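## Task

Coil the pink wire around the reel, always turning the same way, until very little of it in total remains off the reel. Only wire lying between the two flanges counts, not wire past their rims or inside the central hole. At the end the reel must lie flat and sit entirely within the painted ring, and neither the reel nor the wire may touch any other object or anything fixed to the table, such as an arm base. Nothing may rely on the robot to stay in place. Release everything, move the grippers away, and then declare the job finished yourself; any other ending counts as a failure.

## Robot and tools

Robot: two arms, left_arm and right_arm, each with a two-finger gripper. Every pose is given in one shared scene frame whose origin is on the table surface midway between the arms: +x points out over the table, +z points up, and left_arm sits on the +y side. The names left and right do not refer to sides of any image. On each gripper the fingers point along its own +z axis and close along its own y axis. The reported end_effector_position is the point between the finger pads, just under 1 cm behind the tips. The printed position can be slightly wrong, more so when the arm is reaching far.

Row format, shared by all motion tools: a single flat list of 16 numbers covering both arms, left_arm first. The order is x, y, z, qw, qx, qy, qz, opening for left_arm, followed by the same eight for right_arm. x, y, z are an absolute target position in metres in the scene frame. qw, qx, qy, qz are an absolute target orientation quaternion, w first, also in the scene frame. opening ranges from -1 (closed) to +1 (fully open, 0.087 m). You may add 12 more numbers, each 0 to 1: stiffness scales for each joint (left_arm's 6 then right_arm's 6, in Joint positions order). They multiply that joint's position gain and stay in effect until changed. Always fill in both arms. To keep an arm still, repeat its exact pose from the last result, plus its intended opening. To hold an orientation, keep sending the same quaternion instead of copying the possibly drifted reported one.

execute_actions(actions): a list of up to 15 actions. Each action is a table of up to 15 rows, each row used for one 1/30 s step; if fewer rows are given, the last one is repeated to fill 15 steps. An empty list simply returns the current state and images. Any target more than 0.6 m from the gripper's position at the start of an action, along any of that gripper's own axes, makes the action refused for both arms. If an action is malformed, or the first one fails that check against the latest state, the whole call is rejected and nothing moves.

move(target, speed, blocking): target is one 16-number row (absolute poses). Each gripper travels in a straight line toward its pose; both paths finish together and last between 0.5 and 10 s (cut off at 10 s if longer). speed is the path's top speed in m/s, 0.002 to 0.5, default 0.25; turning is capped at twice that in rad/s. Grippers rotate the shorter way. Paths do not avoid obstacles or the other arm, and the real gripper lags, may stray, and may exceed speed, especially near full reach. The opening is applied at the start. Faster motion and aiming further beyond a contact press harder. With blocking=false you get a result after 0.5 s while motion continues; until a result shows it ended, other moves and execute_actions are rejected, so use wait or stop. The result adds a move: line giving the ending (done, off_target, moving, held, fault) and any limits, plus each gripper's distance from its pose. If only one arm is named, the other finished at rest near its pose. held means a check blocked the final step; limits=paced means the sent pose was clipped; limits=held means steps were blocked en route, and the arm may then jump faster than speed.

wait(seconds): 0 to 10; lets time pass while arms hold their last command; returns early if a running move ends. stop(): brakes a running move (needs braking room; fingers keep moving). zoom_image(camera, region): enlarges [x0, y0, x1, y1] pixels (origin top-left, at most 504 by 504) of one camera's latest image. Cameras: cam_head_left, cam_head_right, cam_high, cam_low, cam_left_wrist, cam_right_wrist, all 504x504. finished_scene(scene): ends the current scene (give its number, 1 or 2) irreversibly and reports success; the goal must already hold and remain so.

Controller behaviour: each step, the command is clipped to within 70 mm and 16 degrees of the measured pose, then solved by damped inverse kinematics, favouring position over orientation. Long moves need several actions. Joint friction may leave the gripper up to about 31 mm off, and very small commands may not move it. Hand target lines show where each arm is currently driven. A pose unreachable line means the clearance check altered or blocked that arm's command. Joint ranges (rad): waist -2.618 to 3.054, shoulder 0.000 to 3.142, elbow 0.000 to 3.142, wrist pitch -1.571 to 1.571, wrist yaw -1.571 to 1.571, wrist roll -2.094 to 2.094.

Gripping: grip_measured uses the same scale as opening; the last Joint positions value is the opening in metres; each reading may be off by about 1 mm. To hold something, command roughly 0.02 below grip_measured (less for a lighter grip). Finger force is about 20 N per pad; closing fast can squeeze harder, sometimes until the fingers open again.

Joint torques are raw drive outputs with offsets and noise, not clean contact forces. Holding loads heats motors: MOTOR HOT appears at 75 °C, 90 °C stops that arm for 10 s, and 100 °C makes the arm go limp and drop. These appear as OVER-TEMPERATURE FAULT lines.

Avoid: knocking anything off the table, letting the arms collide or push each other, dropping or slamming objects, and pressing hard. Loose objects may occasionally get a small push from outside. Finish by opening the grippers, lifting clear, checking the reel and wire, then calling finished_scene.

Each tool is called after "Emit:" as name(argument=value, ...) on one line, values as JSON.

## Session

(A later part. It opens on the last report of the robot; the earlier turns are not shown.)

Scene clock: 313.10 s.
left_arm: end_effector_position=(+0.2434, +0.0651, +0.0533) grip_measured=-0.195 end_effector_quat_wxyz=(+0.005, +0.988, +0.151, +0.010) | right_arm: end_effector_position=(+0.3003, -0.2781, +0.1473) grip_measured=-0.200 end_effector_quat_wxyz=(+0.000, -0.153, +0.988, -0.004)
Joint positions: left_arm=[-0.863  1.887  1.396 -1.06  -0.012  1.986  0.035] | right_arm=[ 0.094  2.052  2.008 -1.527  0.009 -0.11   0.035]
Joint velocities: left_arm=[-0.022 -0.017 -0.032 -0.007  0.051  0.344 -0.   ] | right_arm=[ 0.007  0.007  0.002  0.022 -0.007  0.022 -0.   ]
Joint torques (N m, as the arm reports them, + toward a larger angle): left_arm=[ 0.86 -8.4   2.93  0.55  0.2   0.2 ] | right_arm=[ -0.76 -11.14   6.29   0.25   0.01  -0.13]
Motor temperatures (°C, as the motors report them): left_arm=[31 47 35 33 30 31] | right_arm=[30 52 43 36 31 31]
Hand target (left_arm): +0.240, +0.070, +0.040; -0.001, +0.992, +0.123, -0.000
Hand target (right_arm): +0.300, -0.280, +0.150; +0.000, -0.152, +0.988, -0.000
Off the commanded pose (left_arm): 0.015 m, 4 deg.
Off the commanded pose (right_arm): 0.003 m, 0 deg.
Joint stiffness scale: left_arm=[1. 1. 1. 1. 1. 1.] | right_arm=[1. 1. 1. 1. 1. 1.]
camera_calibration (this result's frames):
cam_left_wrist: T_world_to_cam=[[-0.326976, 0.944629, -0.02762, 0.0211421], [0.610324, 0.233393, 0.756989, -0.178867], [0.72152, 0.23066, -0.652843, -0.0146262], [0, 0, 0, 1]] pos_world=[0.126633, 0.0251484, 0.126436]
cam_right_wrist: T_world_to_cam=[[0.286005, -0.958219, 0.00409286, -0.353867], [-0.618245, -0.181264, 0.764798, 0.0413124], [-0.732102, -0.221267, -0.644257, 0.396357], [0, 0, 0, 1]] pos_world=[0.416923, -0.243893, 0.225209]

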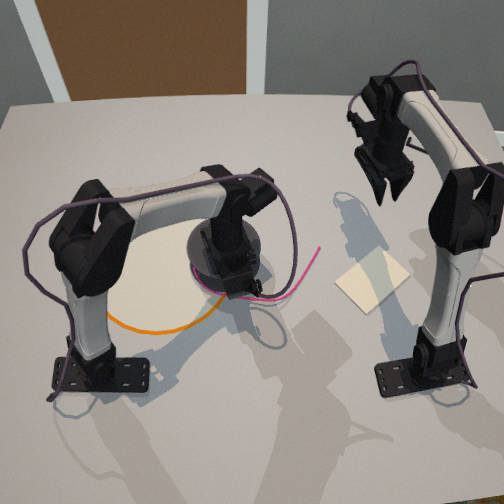

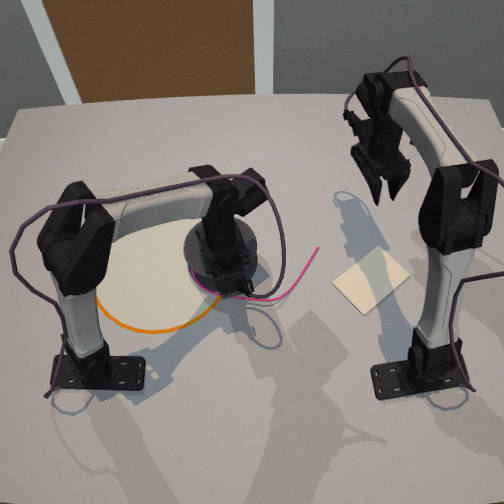

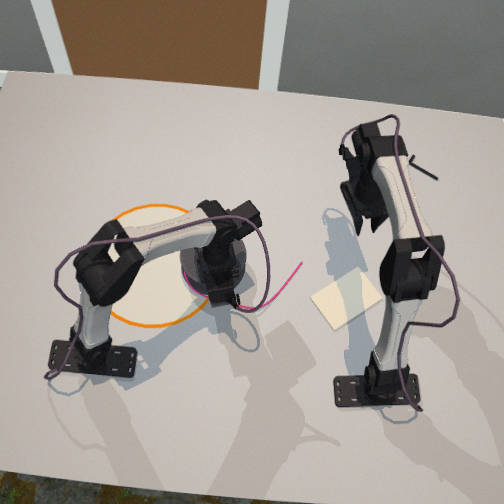

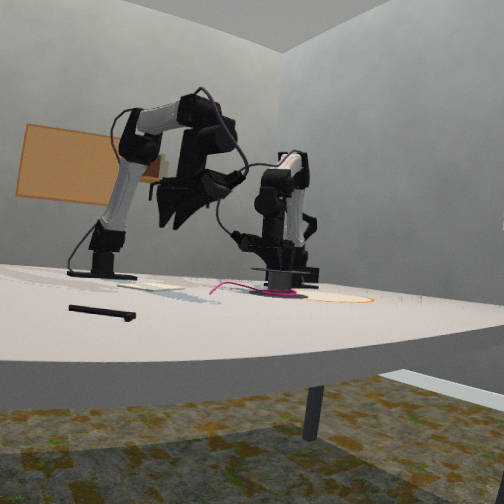

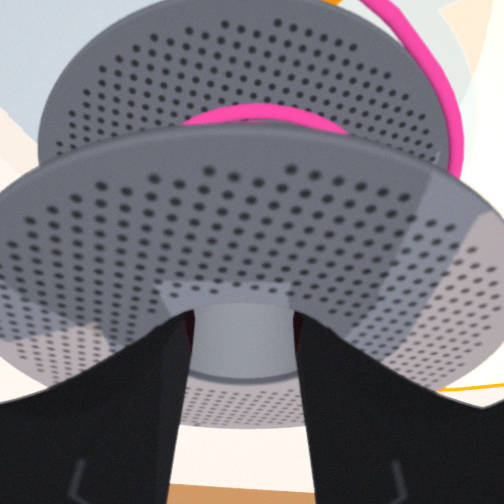

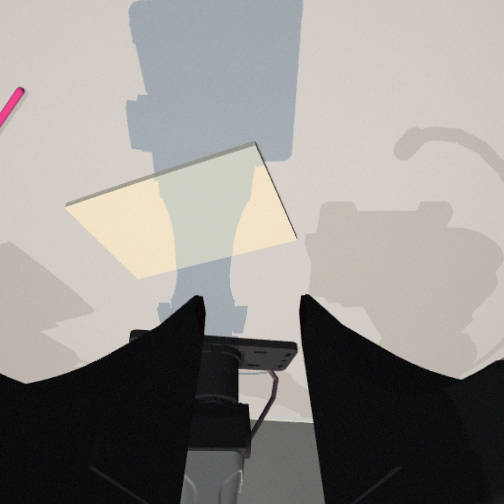

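Emit:
move(target=[0.24,0.07,0.04,0,-0.993,-0.122,0,0,0.23,-0.12,0.09,0,0.334,0.943,0,0])

Scene clock: 325.53 s.
left_arm: end_effector_position=(+0.2441, +0.0628, +0.0533) grip_measured=-0.195 end_effector_quat_wxyz=(+0.006, +0.992, +0.123, +0.011) | right_arm: end_effector_position=(+0.2357, -0.1189, +0.0911) grip_measured=+0.000 end_effector_quat_wxyz=(-0.007, +0.334, +0.943, -0.002)
Joint positions: left_arm=[-0.863  1.886  1.395 -1.058 -0.011  2.043  0.035] | right_arm=[ 0.454  1.951  1.637 -1.269 -0.008  1.237  0.044]
Joint velocities: left_arm=[ 0.002  0.002 -0.027 -0.022  0.007 -0.007 -0.   ] | right_arm=[ 0.007 -0.012 -0.012 -0.007 -0.007  0.081  0.   ]
Joint torques (N m, as the arm reports them, + toward a larger angle): left_arm=[ 0.88 -8.54  2.68  0.57  0.2   0.21] | right_arm=[  0.42 -11.87   4.38   0.34   0.11   0.08]
Motor temperatures (°C, as the motors report them): left_arm=[31 47 35 33 30 31] | right_arm=[30 52 43 36 31 31]
Hand target (left_arm): +0.240, +0.070, +0.040; -0.000, +0.992, +0.122, -0.000
Hand target (right_arm): +0.231, -0.117, +0.091; -0.006, +0.334, +0.943, +0.001
Off the commanded pose (left_arm): 0.016 m, 1 deg.
Off the commanded pose (right_arm): 0.006 m, 1 deg.
Joint stiffness scale: left_arm=[1. 1. 1. 1. 1. 1.] | right_arm=[1. 1. 1. 1. 1. 1.]
move: off_target (left_arm)
camera_calibration (this result's frames):
cam_left_wrist: T_world_to_cam=[[-0.27276, 0.961672, -0.0280811, 0.00931681], [0.6217, 0.198458, 0.757696, -0.179363], [0.734228, 0.189211, -0.652003, -0.0150469], [0, 0, 0, 1]] pos_world=[0.125099, 0.0294834, 0.126354]
cam_right_wrist: T_world_to_cam=[[-0.641522, -0.767093, 0.00427952, 0.0587137], [-0.485967, 0.41072, 0.771457, 0.111851], [-0.593537, 0.492827, -0.636267, 0.399642], [0, 0, 0, 1]] pos_world=[0.329224, -0.197855, 0.167739]

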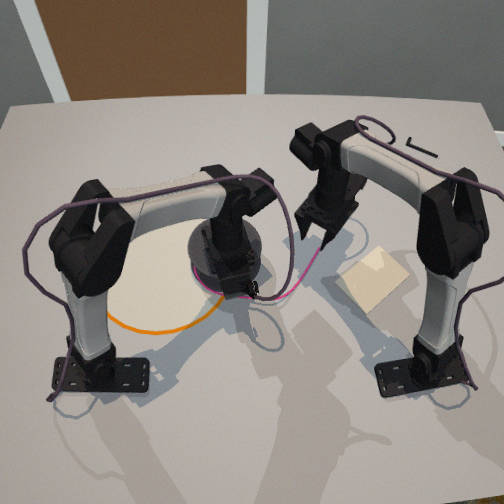

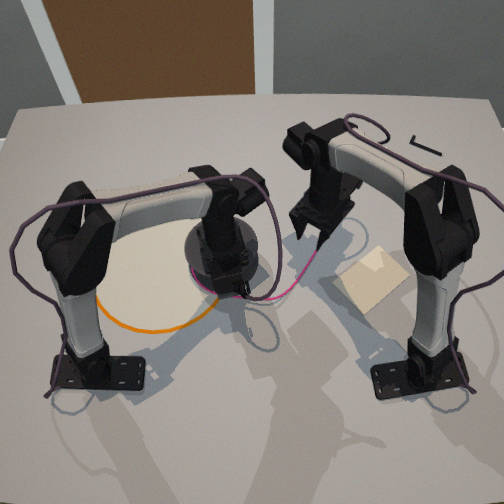

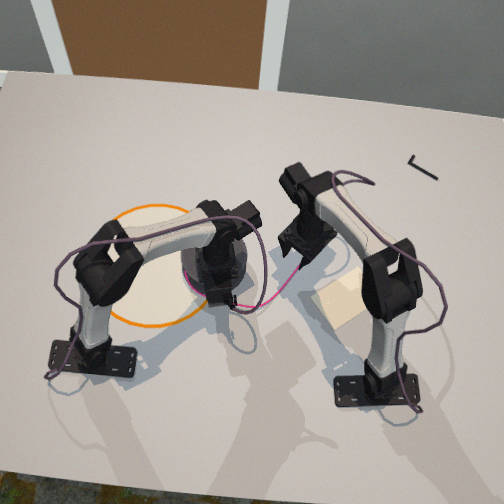

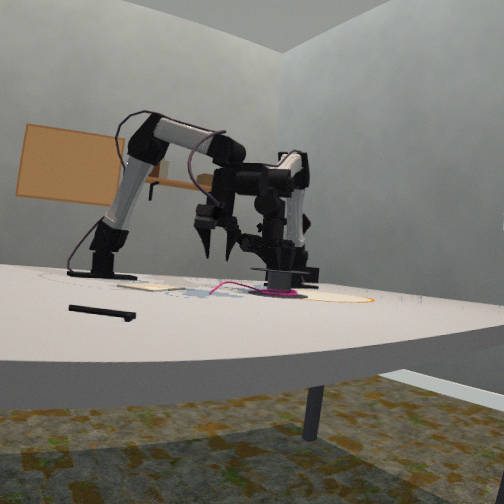

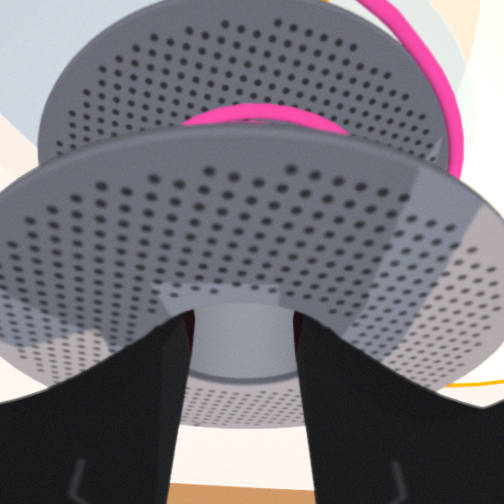

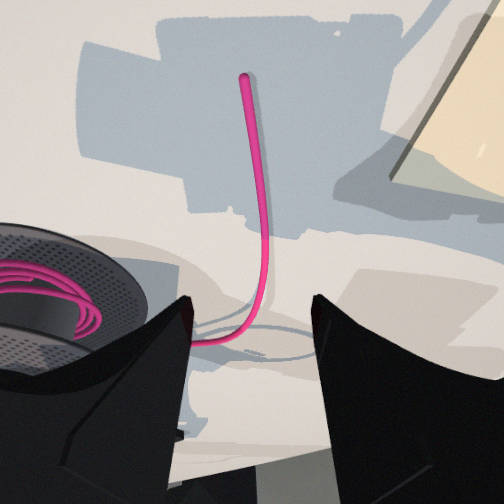

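Emit:
execute_actions(actions=[[[0.24,0.07,0.04,0,-0.993,-0.122,0,0,0.252,-0.134,0.05,0,0.334,0.943,0,0]],[[0.24,0.07,0.04,0,-0.993,-0.122,0,0,0.252,-0.134,0.02,0,0.334,0.943,0,0]],[[0.24,0.07,0.04,0,-0.993,-0.122,0,0,0.252,-0.134,0.0,0,0.334,0.943,0,0]],[[0.24,0.07,0.04,0,-0.993,-0.122,0,0,0.252,-0.134,0.0,0,0.334,0.943,0,-0.7]],[[0.24,0.07,0.04,0,-0.993,-0.122,0,-1,0.252,-0.134,0.0,0,0.334,0.943,0,-1]],[[0.24,0.07,0.04,0,-0.799,-0.602,0,-1,0.252,-0.134,0.03,0,0.334,0.943,0,-1]],[[0.24,0.07,0.04,0,-0.391,-0.921,0,-1,0.252,-0.134,0.04,0,0.334,0.943,0,-1]],[[0.24,0.07,0.04,0,0.122,-0.993,0,-1,0.252,-0.134,0.04,0,0.334,0.943,0,-1]],[[0.24,0.07,0.04,0,0.602,-0.799,0,-1,0.252,-0.134,0.04,0,0.334,0.943,0,-1]],[[0.24,0.07,0.04,0,0.602,-0.799,0,-0.5,0.252,-0.134,0.04,0,0.334,0.943,0,-1]],[[0.24,0.07,0.04,0,0.602,-0.799,0,0,0.252,-0.134,0.04,0,0.334,0.943,0,-1]]])

Scene clock: 347.77 s.
left_arm: end_effector_position=(+0.2455, +0.0670, +0.0535) grip_measured=-0.211 end_effector_quat_wxyz=(-0.005, -0.576, +0.817, -0.014) | right_arm: end_effector_position=(+0.2458, -0.1334, +0.0309) grip_measured=-0.936 end_effector_quat_wxyz=(-0.011, +0.334, +0.943, -0.006)
Joint positions: left_arm=[-0.63   1.903  1.419 -1.062  0.018 -1.849  0.035] | right_arm=[ 0.406  2.01   1.477 -1.061 -0.009  1.189  0.003]
Joint velocities: left_arm=[-0.012 -0.032 -0.046  0.007  0.007 -0.432 -0.   ] | right_arm=[-0.007 -0.002 -0.002 -0.007 -0.007  0.022 -0.001]
Joint torques (N m, as the arm reports them, + toward a larger angle): left_arm=[-0.93 -8.52  2.89  0.54 -0.26 -0.03] | right_arm=[ -0.42 -11.86   6.95   0.15   0.24  -0.05]
Motor temperatures (°C, as the motors report them): left_arm=[31 48 35 33 30 31] | right_arm=[30 53 42 35 31 31]
Hand target (left_arm): +0.240, +0.071, +0.041; -0.001, -0.601, +0.800, +0.001
Hand target (right_arm): +0.252, -0.134, +0.040; +0.000, +0.334, +0.943, +0.000
Off the commanded pose (left_arm): 0.015 m, 4 deg.
Off the commanded pose (right_arm): 0.011 m, 1 deg.
Joint stiffness scale: left_arm=[1. 1. 1. 1. 1. 1.] | right_arm=[1. 1. 1. 1. 1. 1.]
camera_calibration (this result's frames):
cam_left_wrist: T_world_to_cam=[[0.951851, -0.306535, 0.0039677, -0.211746], [-0.201668, -0.616365, 0.761199, 0.0752836], [-0.230888, -0.725348, -0.648506, 0.281258], [0, 0, 0, 1]] pos_world=[0.281672, 0.185505, 0.125932]
cam_right_wrist: T_world_to_cam=[[-0.641448, -0.767039, 0.0139884, 0.0540736], [-0.477838, 0.413732, 0.774917, 0.167428], [-0.600179, 0.490385, -0.631908, 0.375657], [0, 0, 0, 1]] pos_world=[0.34015, -0.212011, 0.106881]

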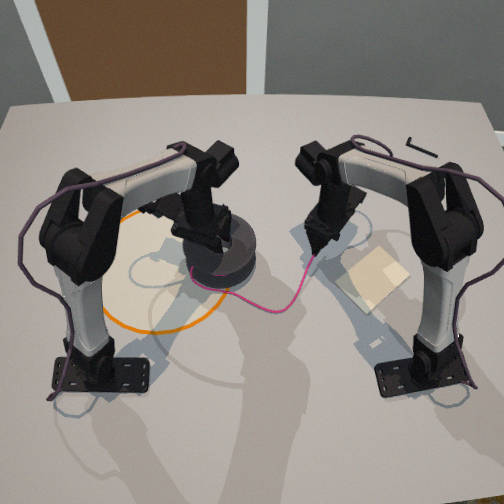

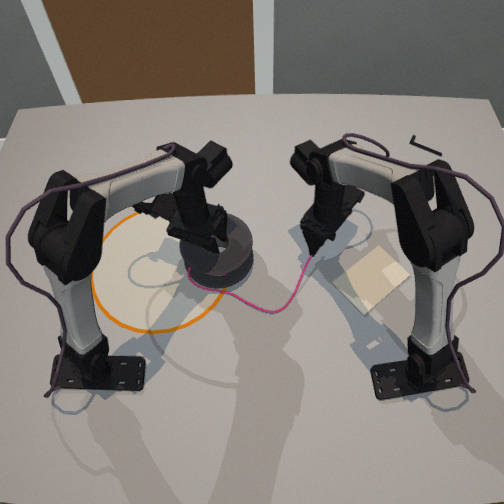

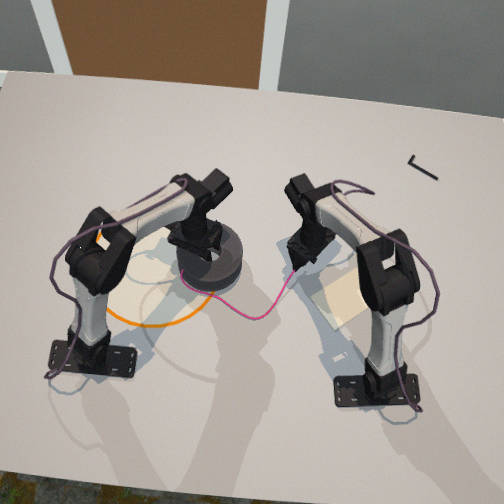

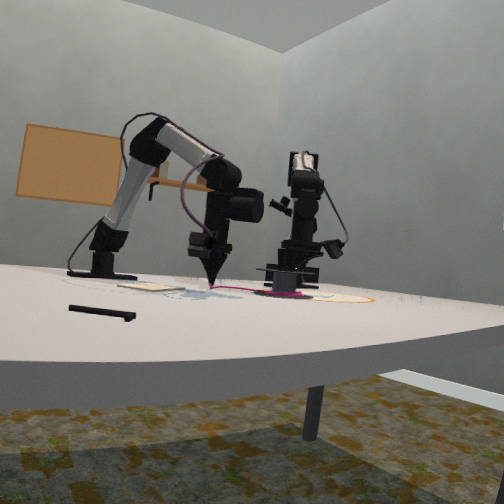

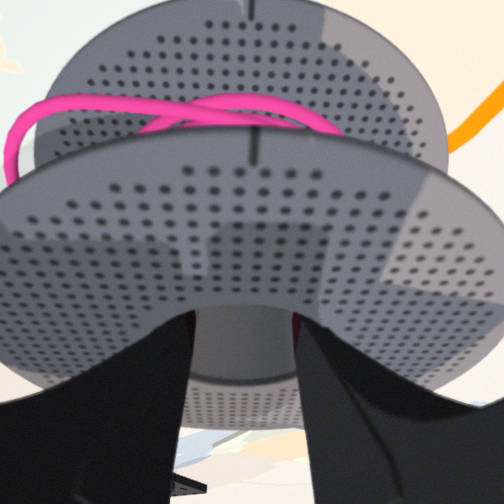

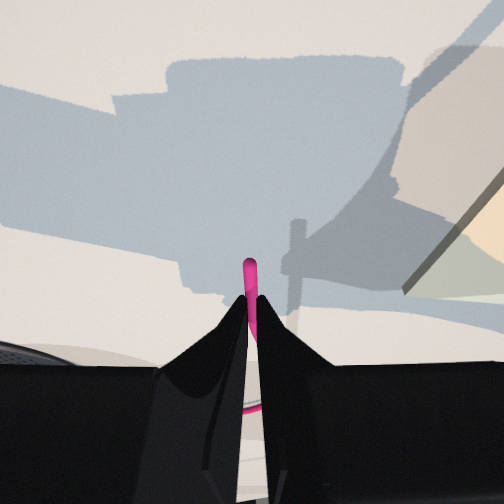

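Emit:
move(target=[0.24,0.07,0.04,0,0.602,-0.799,0,0,0.26,-0.2,0.05,0,0.609,0.793,0,-1], speed=0.1)

Scene clock: 354.63 s.
left_arm: end_effector_position=(+0.2474, +0.0655, +0.0536) grip_measured=-0.211 end_effector_quat_wxyz=(-0.005, -0.601, +0.799, -0.015) | right_arm: end_effector_position=(+0.2617, -0.1947, +0.0511) grip_measured=-0.936 end_effector_quat_wxyz=(-0.002, +0.600, +0.800, +0.002)
Joint positions: left_arm=[-0.633  1.902  1.417 -1.061  0.018 -1.914  0.035] | right_arm=[ 0.217  1.839  1.326 -1.058 -0.006  1.606  0.003]
Joint velocities: left_arm=[-0.017  0.007 -0.022 -0.022 -0.037 -0.037 -0.   ] | right_arm=[-0.007 -0.007 -0.002  0.022 -0.037  0.037 -0.   ]
Joint torques (N m, as the arm reports them, + toward a larger angle): left_arm=[-0.84 -8.64  2.77  0.57 -0.23  0.  ] | right_arm=[ -1.06 -10.54   3.94   0.33   0.23   0.07]
Motor temperatures (°C, as the motors report them): left_arm=[31 48 35 33 30 31] | right_arm=[30 53 42 35 31 31]
Hand target (left_arm): +0.240, +0.070, +0.040; -0.000, -0.602, +0.799, +0.000
Hand target (right_arm): +0.260, -0.201, +0.051; +0.003, +0.609, +0.793, +0.000
Off the commanded pose (left_arm): 0.016 m, 2 deg.
Off the commanded pose (right_arm): 0.006 m, 1 deg.
Joint stiffness scale: left_arm=[1. 1. 1. 1. 1. 1.] | right_arm=[1. 1. 1. 1. 1. 1.]
move: off_target (left_arm)
camera_calibration (this result's frames):
cam_left_wrist: T_world_to_cam=[[0.969059, -0.246802, 0.00366791, -0.222162], [-0.162618, -0.627191, 0.7617, 0.0656972], [-0.185689, -0.738729, -0.647919, 0.270259], [0, 0, 0, 1]] pos_world=[0.276155, 0.186023, 0.125879]
cam_right_wrist: T_world_to_cam=[[-0.96435, -0.264594, -0.00444724, 0.200259], [-0.172778, 0.616805, 0.767919, 0.144808], [-0.200444, 0.74131, -0.640532, 0.372667], [0, 0, 0, 1]] pos_world=[0.292838, -0.312593, 0.128395]

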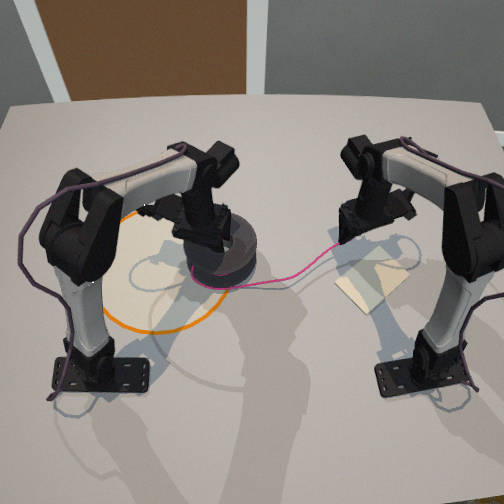

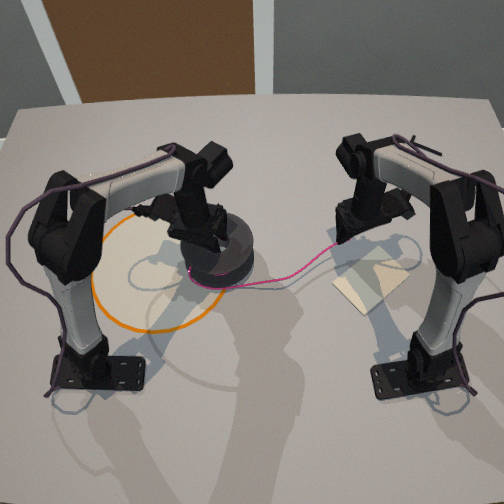

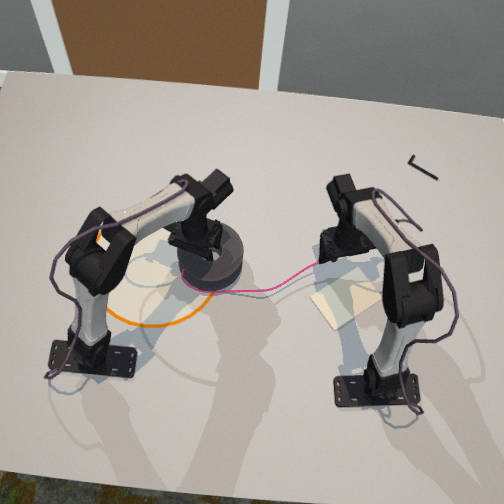

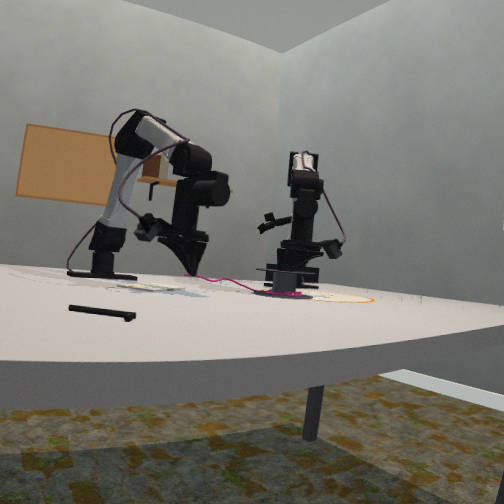

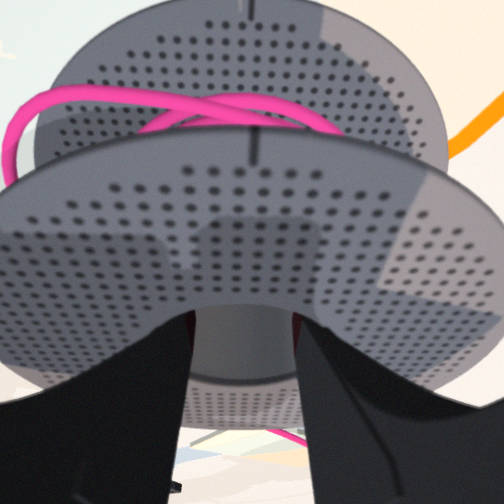

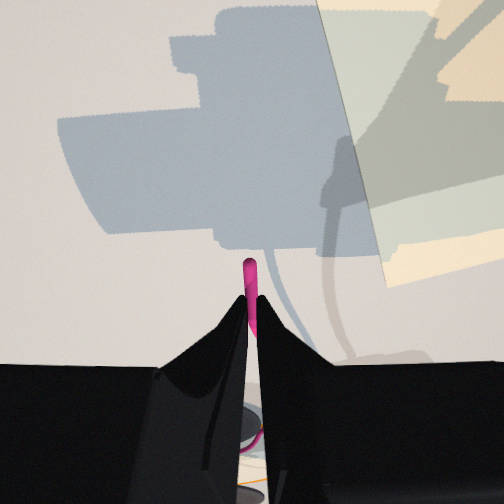

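Rotating the reel 60° while holding the tail.

Emit:
execute_actions(actions=[[[0.24,0.07,0.04,0,0.375,-0.927,0,0,0.26,-0.2,0.06,0,0.609,0.793,0,-1]],[[0.24,0.07,0.04,0,0.122,-0.993,0,0,0.26,-0.2,0.06,0,0.609,0.793,0,-1]],[[0.24,0.07,0.04,0,0.122,-0.993,0,0,0.26,-0.2,0.06,0,0.609,0.793,0,-1]]])

Scene clock: 359.60 s.
left_arm: end_effector_position=(+0.2392, +0.0713, +0.0532) grip_measured=-0.209 end_effector_quat_wxyz=(+0.005, -0.134, +0.991, -0.013) | right_arm: end_effector_position=(+0.2573, -0.1961, +0.0511) grip_measured=-0.936 end_effector_quat_wxyz=(-0.008, +0.602, +0.799, -0.006)
Joint positions: left_arm=[-0.652  2.014  1.578 -1.109  0.013 -0.911  0.035] | right_arm=[ 0.217  1.839  1.326 -1.078 -0.006  1.611  0.003]
Joint velocities: left_arm=[-0.002  0.007 -0.002  0.051 -0.022  0.066  0.   ] | right_arm=[-0.012  0.002  0.017 -0.051  0.022 -0.022 -0.   ]
Joint torques (N m, as the arm reports them, + toward a larger angle): left_arm=[-0.69 -6.83  6.4   0.52 -0.16  0.22] | right_arm=[ -0.89 -10.97   5.87   0.09   0.2    0.08]
Motor temperatures (°C, as the motors report them): left_arm=[31 48 35 33 30 31] | right_arm=[30 53 42 35 31 31]
Hand target (left_arm): +0.240, +0.070, +0.040; +0.000, -0.122, +0.993, -0.000
Hand target (right_arm): +0.260, -0.200, +0.060; +0.000, +0.609, +0.793, +0.000
Off the commanded pose (left_arm): 0.013 m, 2 deg.
Off the commanded pose (right_arm): 0.010 m, 2 deg.
Joint stiffness scale: left_arm=[1. 1. 1. 1. 1. 1.] | right_arm=[1. 1. 1. 1. 1. 1.]
camera_calibration (this result's frames):
cam_left_wrist: T_world_to_cam=[[0.294755, -0.955455, 0.0150259, -0.00153212], [-0.644249, -0.187087, 0.74158, 0.15325], [-0.705735, -0.228265, -0.670696, 0.362011], [0, 0, 0, 1]] pos_world=[0.354667, 0.109842, 0.129175]
cam_right_wrist: T_world_to_cam=[[-0.965552, -0.259776, 0.015006, 0.195884], [-0.155517, 0.622349, 0.767135, 0.141627], [-0.208622, 0.738375, -0.641311, 0.374447], [0, 0, 0, 1]] pos_world=[0.28928, -0.313738, 0.128551]

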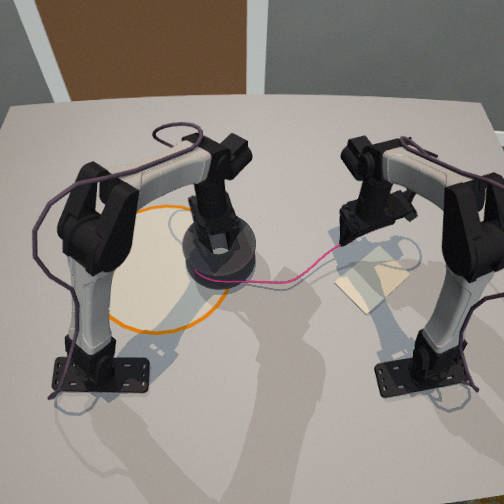

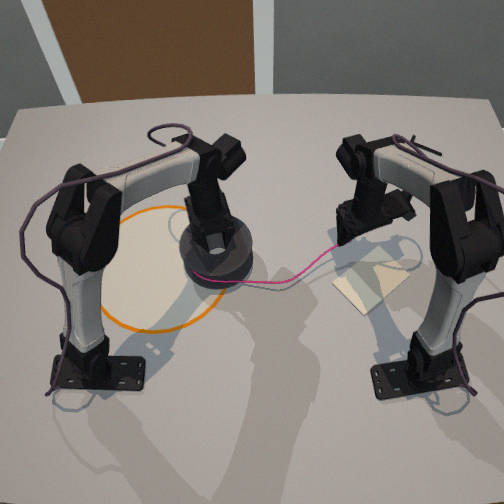

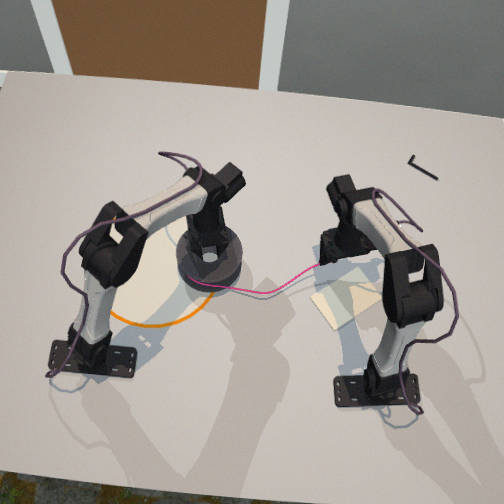

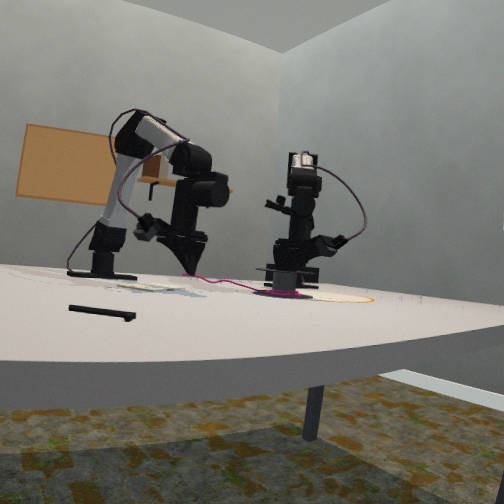

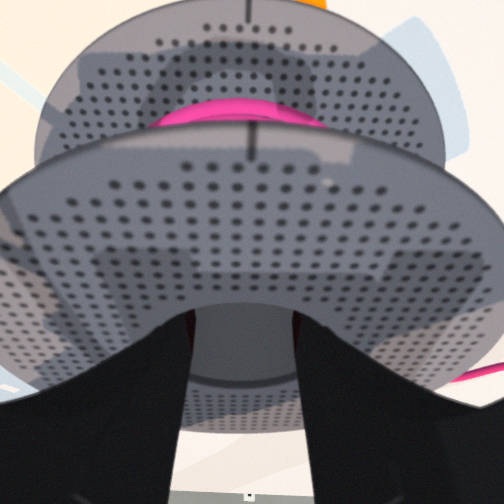

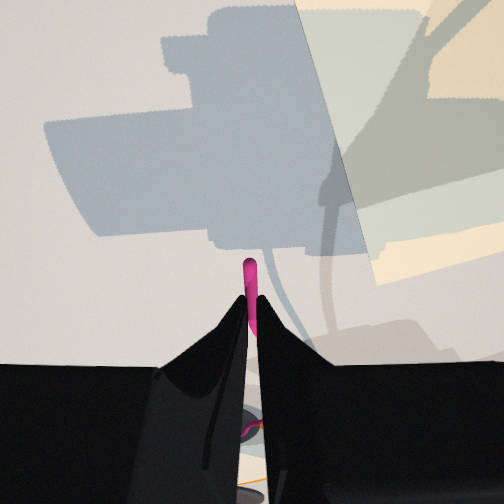

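Emit:
execute_actions(actions=[[[0.24,0.07,0.04,0,-0.139,-0.99,0,0,0.26,-0.2,0.05,0,0.609,0.793,0,-1]],[[0.24,0.07,0.04,0,-0.391,-0.921,0,0,0.26,-0.2,0.05,0,0.609,0.793,0,-1]],[[0.24,0.07,0.04,0,-0.616,-0.788,0,0,0.255,-0.18,0.05,0,0.609,0.793,0,-1]],[[0.24,0.07,0.04,0,-0.799,-0.602,0,0,0.25,-0.16,0.05,0,0.609,0.793,0,-1]],[[0.24,0.07,0.04,0,-0.927,-0.375,0,0,0.245,-0.14,0.05,0,0.609,0.793,0,-1]],[[0.24,0.07,0.04,0,-0.993,-0.122,0,0,0.24,-0.12,0.05,0,0.609,0.793,0,-1]],[[0.24,0.07,0.04,0,-0.993,-0.122,0,0,0.24,-0.12,0.05,0,0.609,0.793,0,-1]]])

Scene clock: 370.67 s.
left_arm: end_effector_position=(+0.2431, +0.0632, +0.0534) grip_measured=-0.179 end_effector_quat_wxyz=(+0.006, +0.992, +0.123, +0.009) | right_arm: end_effector_position=(+0.2363, -0.1234, +0.0513) grip_measured=-0.936 end_effector_quat_wxyz=(-0.001, +0.608, +0.794, +0.001)
Joint positions: left_arm=[-0.863  1.884  1.393 -1.06  -0.009  2.041  0.036] | right_arm=[ 0.444  1.86   1.356 -1.065 -0.003  1.853  0.003]
Joint velocities: left_arm=[ 0.002 -0.002 -0.012  0.051  0.037 -0.037 -0.   ] | right_arm=[ 0.007  0.012 -0.002 -0.066 -0.154 -0.007 -0.001]
Joint torques (N m, as the arm reports them, + toward a larger angle): left_arm=[ 0.88 -8.38  2.8   0.58  0.17  0.24] | right_arm=[-0.16 -7.69  6.98  0.21  0.13  0.09]
Motor temperatures (°C, as the motors report them): left_arm=[31 48 36 33 30 31] | right_arm=[30 53 42 35 31 31]
Hand target (left_arm): +0.240, +0.070, +0.040; -0.000, +0.992, +0.122, -0.000
Hand target (right_arm): +0.240, -0.120, +0.050; -0.000, +0.609, +0.793, +0.000
Off the commanded pose (left_arm): 0.015 m, 1 deg.
Off the commanded pose (right_arm): 0.005 m, 0 deg.
Joint stiffness scale: left_arm=[1. 1. 1. 1. 1. 1.] | right_arm=[1. 1. 1. 1. 1. 1.]
camera_calibration (this result's frames):
cam_left_wrist: T_world_to_cam=[[-0.274257, 0.961253, -0.0278677, 0.00897305], [0.623699, 0.199857, 0.755683, -0.17934], [0.731972, 0.18987, -0.654345, -0.013745], [0, 0, 0, 1]] pos_world=[0.124376, 0.0298268, 0.12678]
cam_right_wrist: T_world_to_cam=[[-0.969404, -0.245427, -0.00471639, 0.198108], [-0.161314, 0.62245, 0.765855, 0.0943517], [-0.185026, 0.743184, -0.642996, 0.311625], [0, 0, 0, 1]] pos_world=[0.264925, -0.241703, 0.129049]

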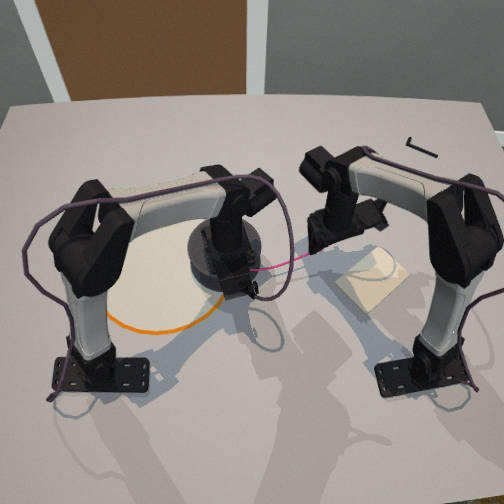

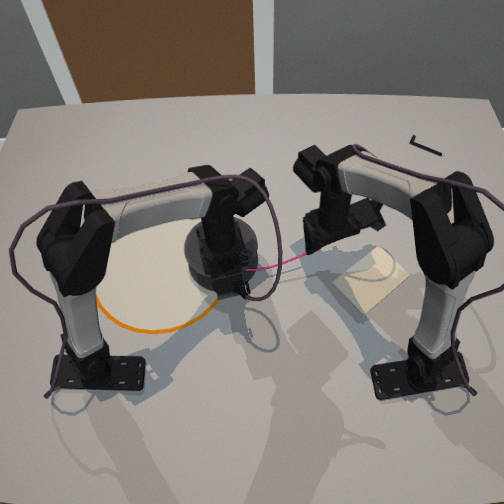

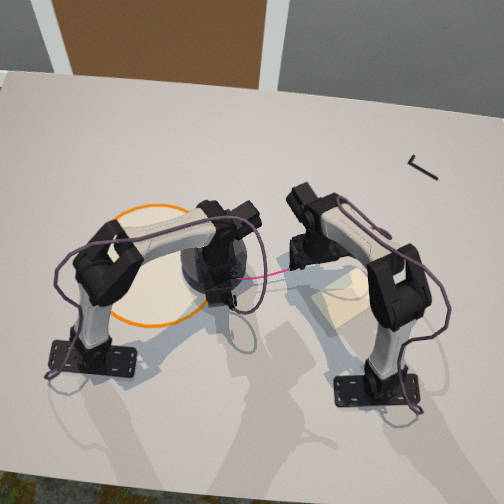

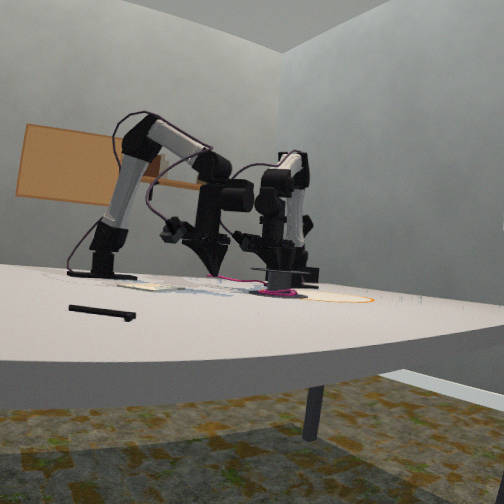

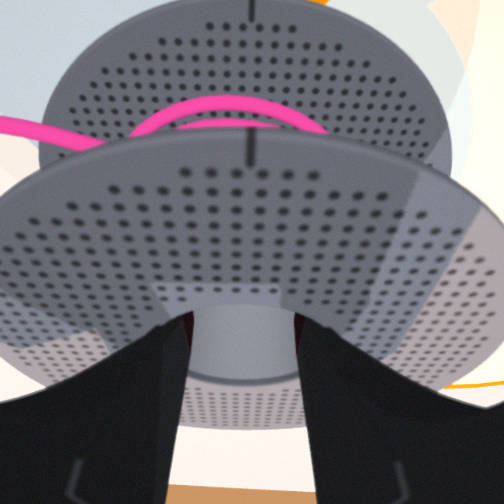

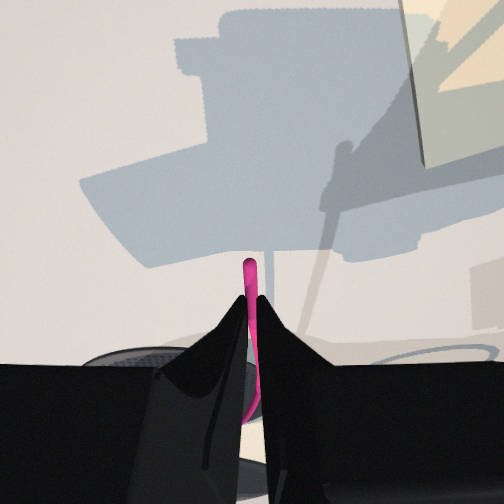

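Emit:
execute_actions(actions=[[[0.24,0.07,0.04,0,-0.993,-0.122,0,-1,0.24,-0.12,0.05,0,0.609,0.793,0,-1]],[[0.24,0.07,0.04,0,-0.799,-0.602,0,-1,0.24,-0.12,0.05,0,0.609,0.793,0,-1]],[[0.24,0.07,0.04,0,-0.391,-0.921,0,-1,0.24,-0.12,0.05,0,0.609,0.793,0,-1]],[[0.24,0.07,0.04,0,0.122,-0.993,0,-1,0.24,-0.12,0.05,0,0.609,0.793,0,-1]],[[0.24,0.07,0.04,0,0.602,-0.799,0,-1,0.24,-0.12,0.05,0,0.609,0.793,0,-1]],[[0.24,0.07,0.04,0,0.602,-0.799,0,-0.5,0.24,-0.12,0.05,0,0.609,0.793,0,-1]],[[0.24,0.07,0.04,0,0.602,-0.799,0,0,0.24,-0.12,0.05,0,0.609,0.793,0,-1]],[[0.24,0.07,0.04,0,0.375,-0.927,0,0,0.24,-0.1,0.045,0,0.609,0.793,0,-1]],[[0.24,0.07,0.04,0,0.122,-0.993,0,0,0.24,-0.08,0.04,0,0.574,0.819,0,-1]],[[0.24,0.07,0.04,0,-0.139,-0.99,0,0,0.24,-0.06,0.04,0,0.537,0.843,0,-1]],[[0.24,0.07,0.04,0,-0.139,-0.99,0,0,0.24,-0.06,0.04,0,0.537,0.843,0,-1]]])

Scene clock: 386.77 s.
left_arm: end_effector_position=(+0.2367, +0.0701, +0.0536) grip_measured=-0.191 end_effector_quat_wxyz=(+0.006, +0.008, +1.000, -0.010) | right_arm: end_effector_position=(+0.2405, -0.0629, +0.0418) grip_measured=-0.936 end_effector_quat_wxyz=(+0.002, +0.546, +0.838, +0.005)
Joint positions: left_arm=[-0.682  2.045  1.626 -1.13   0.008 -0.657  0.035] | right_arm=[ 0.571  2.024  1.545 -1.081  0.     1.829  0.003]
Joint velocities: left_arm=[-0.002  0.002  0.002 -0.022 -0.022  0.066 -0.001] | right_arm=[-0.002  0.012 -0.007  0.051 -0.022  0.037  0.   ]
Joint torques (N m, as the arm reports them, + toward a larger angle): left_arm=[  0.37 -10.37   5.67   0.47  -0.02   0.02] | right_arm=[ -0.18 -10.97   5.69   0.31   0.12  -0.01]
Motor temperatures (°C, as the motors report them): left_arm=[31 48 36 33 30 31] | right_arm=[30 50 43 35 31 31]
Hand target (left_arm): +0.238, +0.071, +0.053; +0.007, +0.001, +1.000, -0.010
Hand target (right_arm): +0.241, -0.063, +0.042; +0.002, +0.546, +0.838, +0.005
Off the commanded pose (left_arm): 0.014 m, 15 deg.
Off the commanded pose (right_arm): 0.003 m, 1 deg.
Joint stiffness scale: left_arm=[1. 1. 1. 1. 1. 1.] | right_arm=[1. 1. 1. 1. 1. 1.]
pose unreachable (left arm): on one or more control steps of this call, first in action 9 (counted from 0), this arm could not follow its commanded pose, so it was not sent that pose on those steps. On the call's last step it was still not sent that pose. It may still have moved: this result reports where it is.
cause: the commanded pose would bring a part of the arm too close to another arm (this arm's wrist (the part past joint 4) and the other arm's wrist (the part past joint 4)).
pose unreachable (right arm): on one or more control steps of this call, first in action 9 (counted from 0), this arm could not follow its commanded pose, so it was not sent that pose on those steps. On the call's last step it was still not sent that pose. It may still have moved: this result reports where it is.
cause: the commanded pose would bring a part of the arm too close to another arm (this arm's wrist (the part past joint 4) and the other arm's wrist (the part past joint 4)).
camera_calibration (this result's frames):
cam_left_wrist: T_world_to_cam=[[0.0155292, -0.999854, 0.00715906, 0.0676339], [-0.67608, -0.00522489, 0.736809, 0.146139], [-0.736664, -0.0162822, -0.676063, 0.353062], [0, 0, 0, 1]] pos_world=[0.35784, 0.0741362, 0.130531]
cam_right_wrist: T_world_to_cam=[[-0.921043, -0.389165, -0.0151579, 0.196808], [-0.261033, 0.58797, 0.765606, 0.0865085], [-0.289035, 0.709113, -0.643131, 0.284192], [0, 0, 0, 1]] pos_world=[0.285992, -0.175798, 0.119524]

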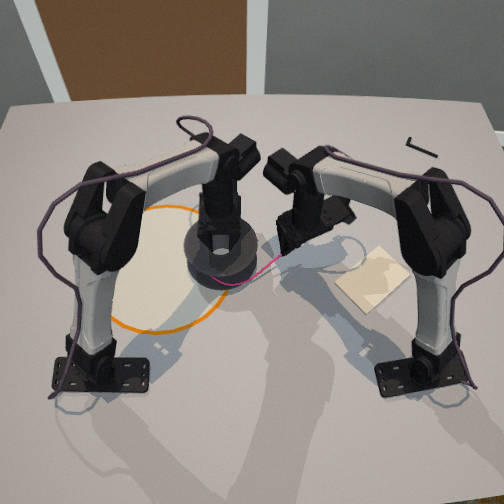

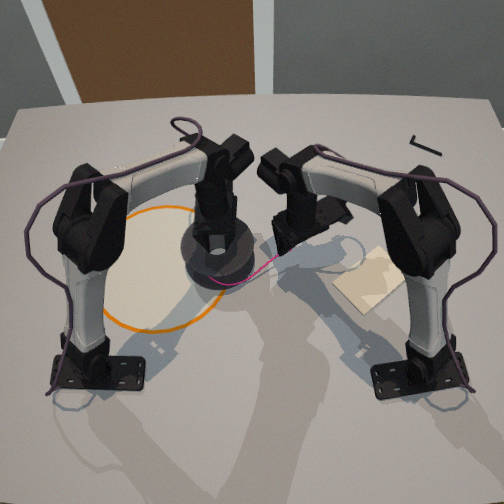

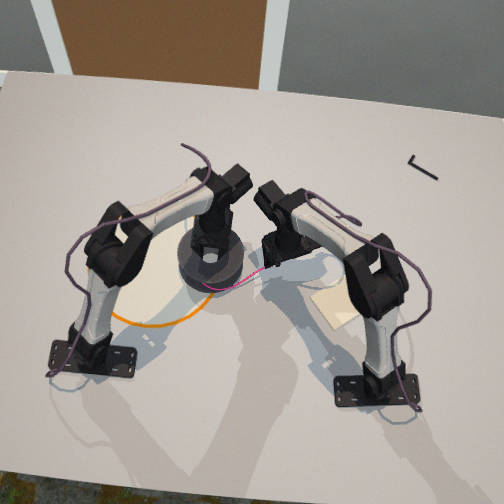

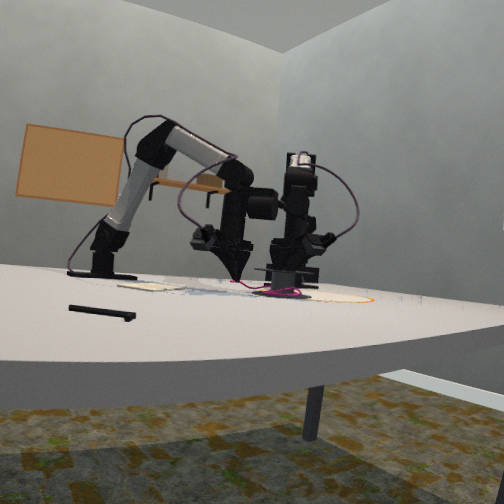

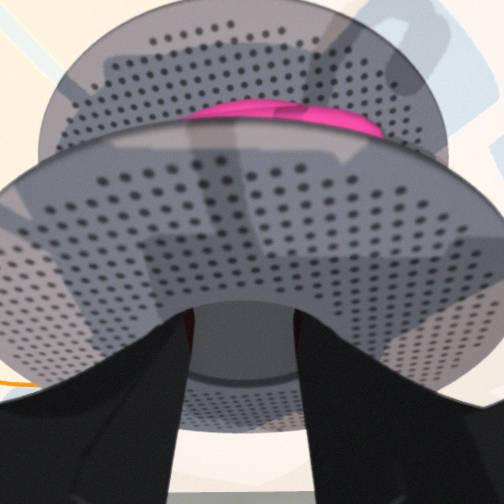

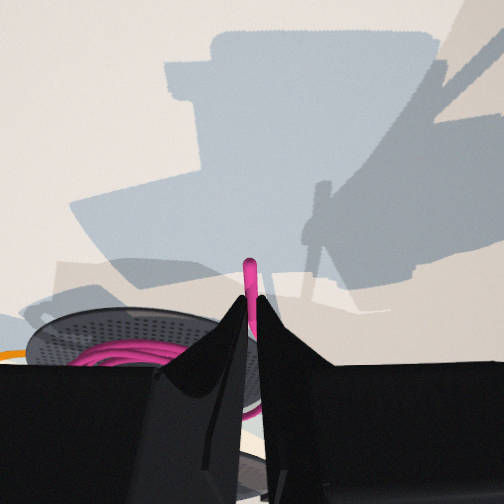

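Emit:
execute_actions(actions=[[[0.24,0.07,0.04,0,0,-1,0,-1,0.245,-0.07,0.04,0.09,0.43,0.87,0.19,-1]],[[0.24,0.07,0.04,0,0.375,-0.927,0,-1,0.25,-0.07,0.04,0.131,0.316,0.868,0.36,-1]],[[0.24,0.07,0.04,0,0.602,-0.799,0,-1,0.25,-0.07,0.04,0.131,0.316,0.868,0.36,-1]],[[0.24,0.07,0.04,0,0.602,-0.799,0,-0.5,0.25,-0.07,0.04,0.131,0.316,0.868,0.36,-1]],[[0.24,0.07,0.04,0,0.602,-0.799,0,0,0.25,-0.07,0.04,0.131,0.316,0.868,0.36,-1]],[[0.24,0.07,0.04,0,0.375,-0.927,0,0,0.25,-0.07,0.04,0.131,0.316,0.868,0.36,-1]],[[0.24,0.07,0.04,0,0.122,-0.993,0,0,0.25,-0.05,0.04,0.131,0.316,0.868,0.36,-1]],[[0.24,0.07,0.04,0,0.122,-0.993,0,0,0.25,-0.05,0.04,0.131,0.316,0.868,0.36,-1]]])

Scene clock: 402.57 s.
left_arm: end_effector_position=(+0.2403, +0.0712, +0.0529) grip_measured=-0.226 end_effector_quat_wxyz=(+0.007, -0.133, +0.991, -0.014) | right_arm: end_effector_position=(+0.2458, -0.0549, +0.0399) grip_measured=-0.936 end_effector_quat_wxyz=(+0.127, +0.316, +0.869, +0.358)
Joint positions: left_arm=[-0.652  2.014  1.578 -1.105  0.01  -0.911  0.034] | right_arm=[ 0.492  1.663  0.745  0.106 -0.201  1.372  0.003]
Joint velocities: left_arm=[-0.002 -0.007 -0.007  0.022  0.007  0.037 -0.   ] | right_arm=[-0.012 -0.012  0.002 -0.051  0.037  0.037 -0.   ]
Joint torques (N m, as the arm reports them, + toward a larger angle): left_arm=[-0.68 -6.87  6.42  0.48 -0.13  0.21] | right_arm=[ 0.49 -6.25  6.8   1.64  0.14  0.  ]
Motor temperatures (°C, as the motors report them): left_arm=[31 50 36 33 30 31] | right_arm=[30 50 43 35 31 31]
Hand target (left_arm): +0.240, +0.070, +0.040; +0.000, -0.122, +0.993, -0.000
Hand target (right_arm): +0.250, -0.050, +0.040; +0.131, +0.316, +0.868, +0.360
Off the commanded pose (left_arm): 0.013 m, 2 deg.
Off the commanded pose (right_arm): 0.006 m, 1 deg.
Joint stiffness scale: left_arm=[1. 1. 1. 1. 1. 1.] | right_arm=[1. 1. 1. 1. 1. 1.]
camera_calibration (this result's frames):
cam_left_wrist: T_world_to_cam=[[0.294035, -0.955661, 0.0160007, -0.00179931], [-0.647778, -0.186941, 0.738537, 0.155141], [-0.7028, -0.227521, -0.674023, 0.361946], [0, 0, 0, 1]] pos_world=[0.355401, 0.109633, 0.129411]
cam_right_wrist: T_world_to_cam=[[-0.46866, -0.531042, -0.705941, 0.113317], [-0.833881, 0.00220242, 0.55194, 0.201769], [-0.291549, 0.847342, -0.443858, 0.279091], [0, 0, 0, 1]] pos_world=[0.302727, -0.176754, 0.0925071]

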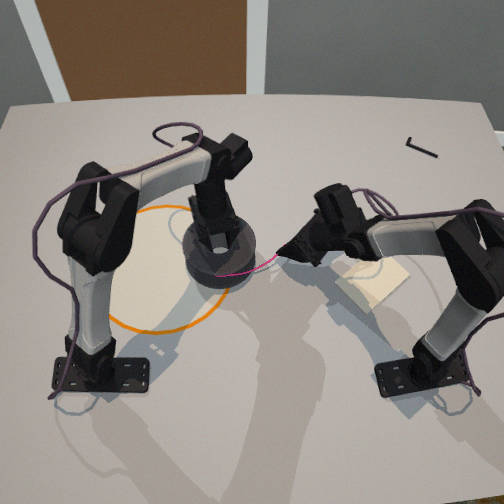

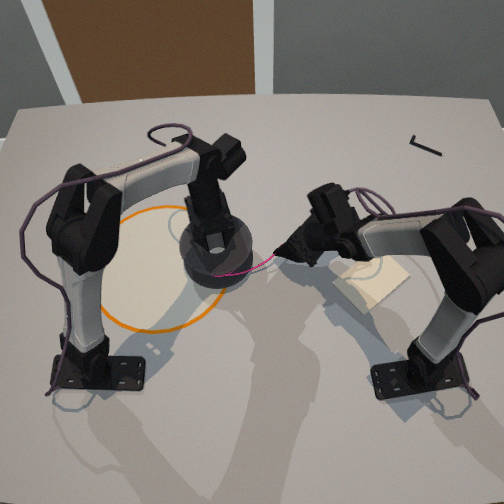

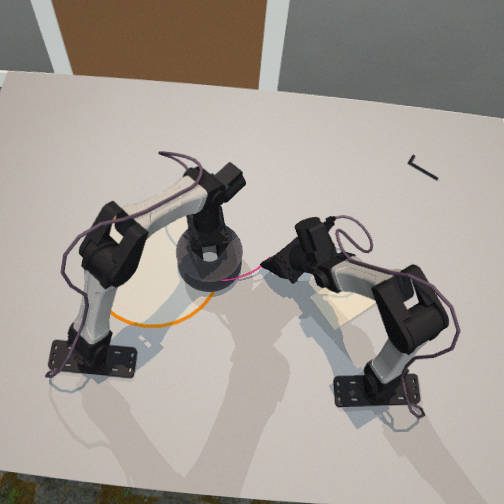

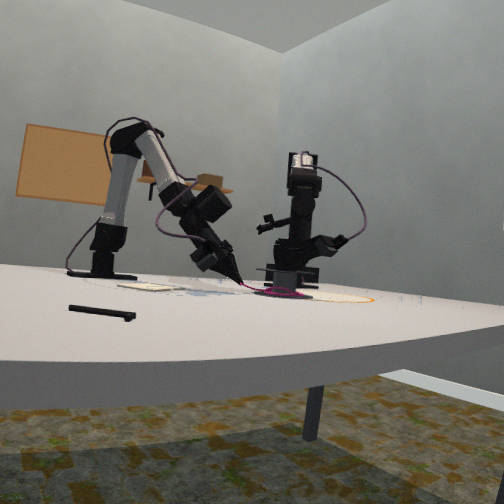

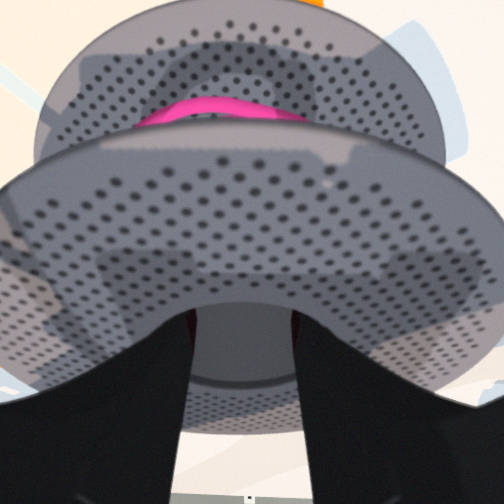

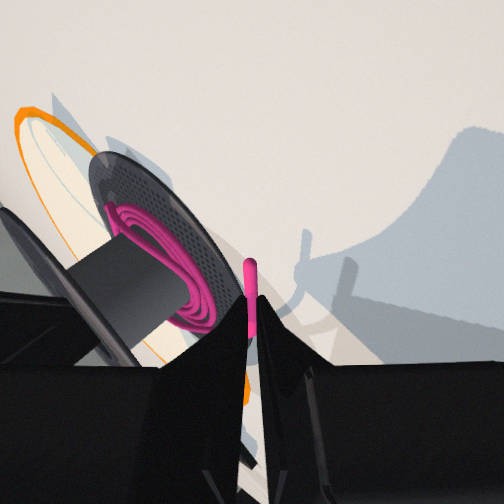

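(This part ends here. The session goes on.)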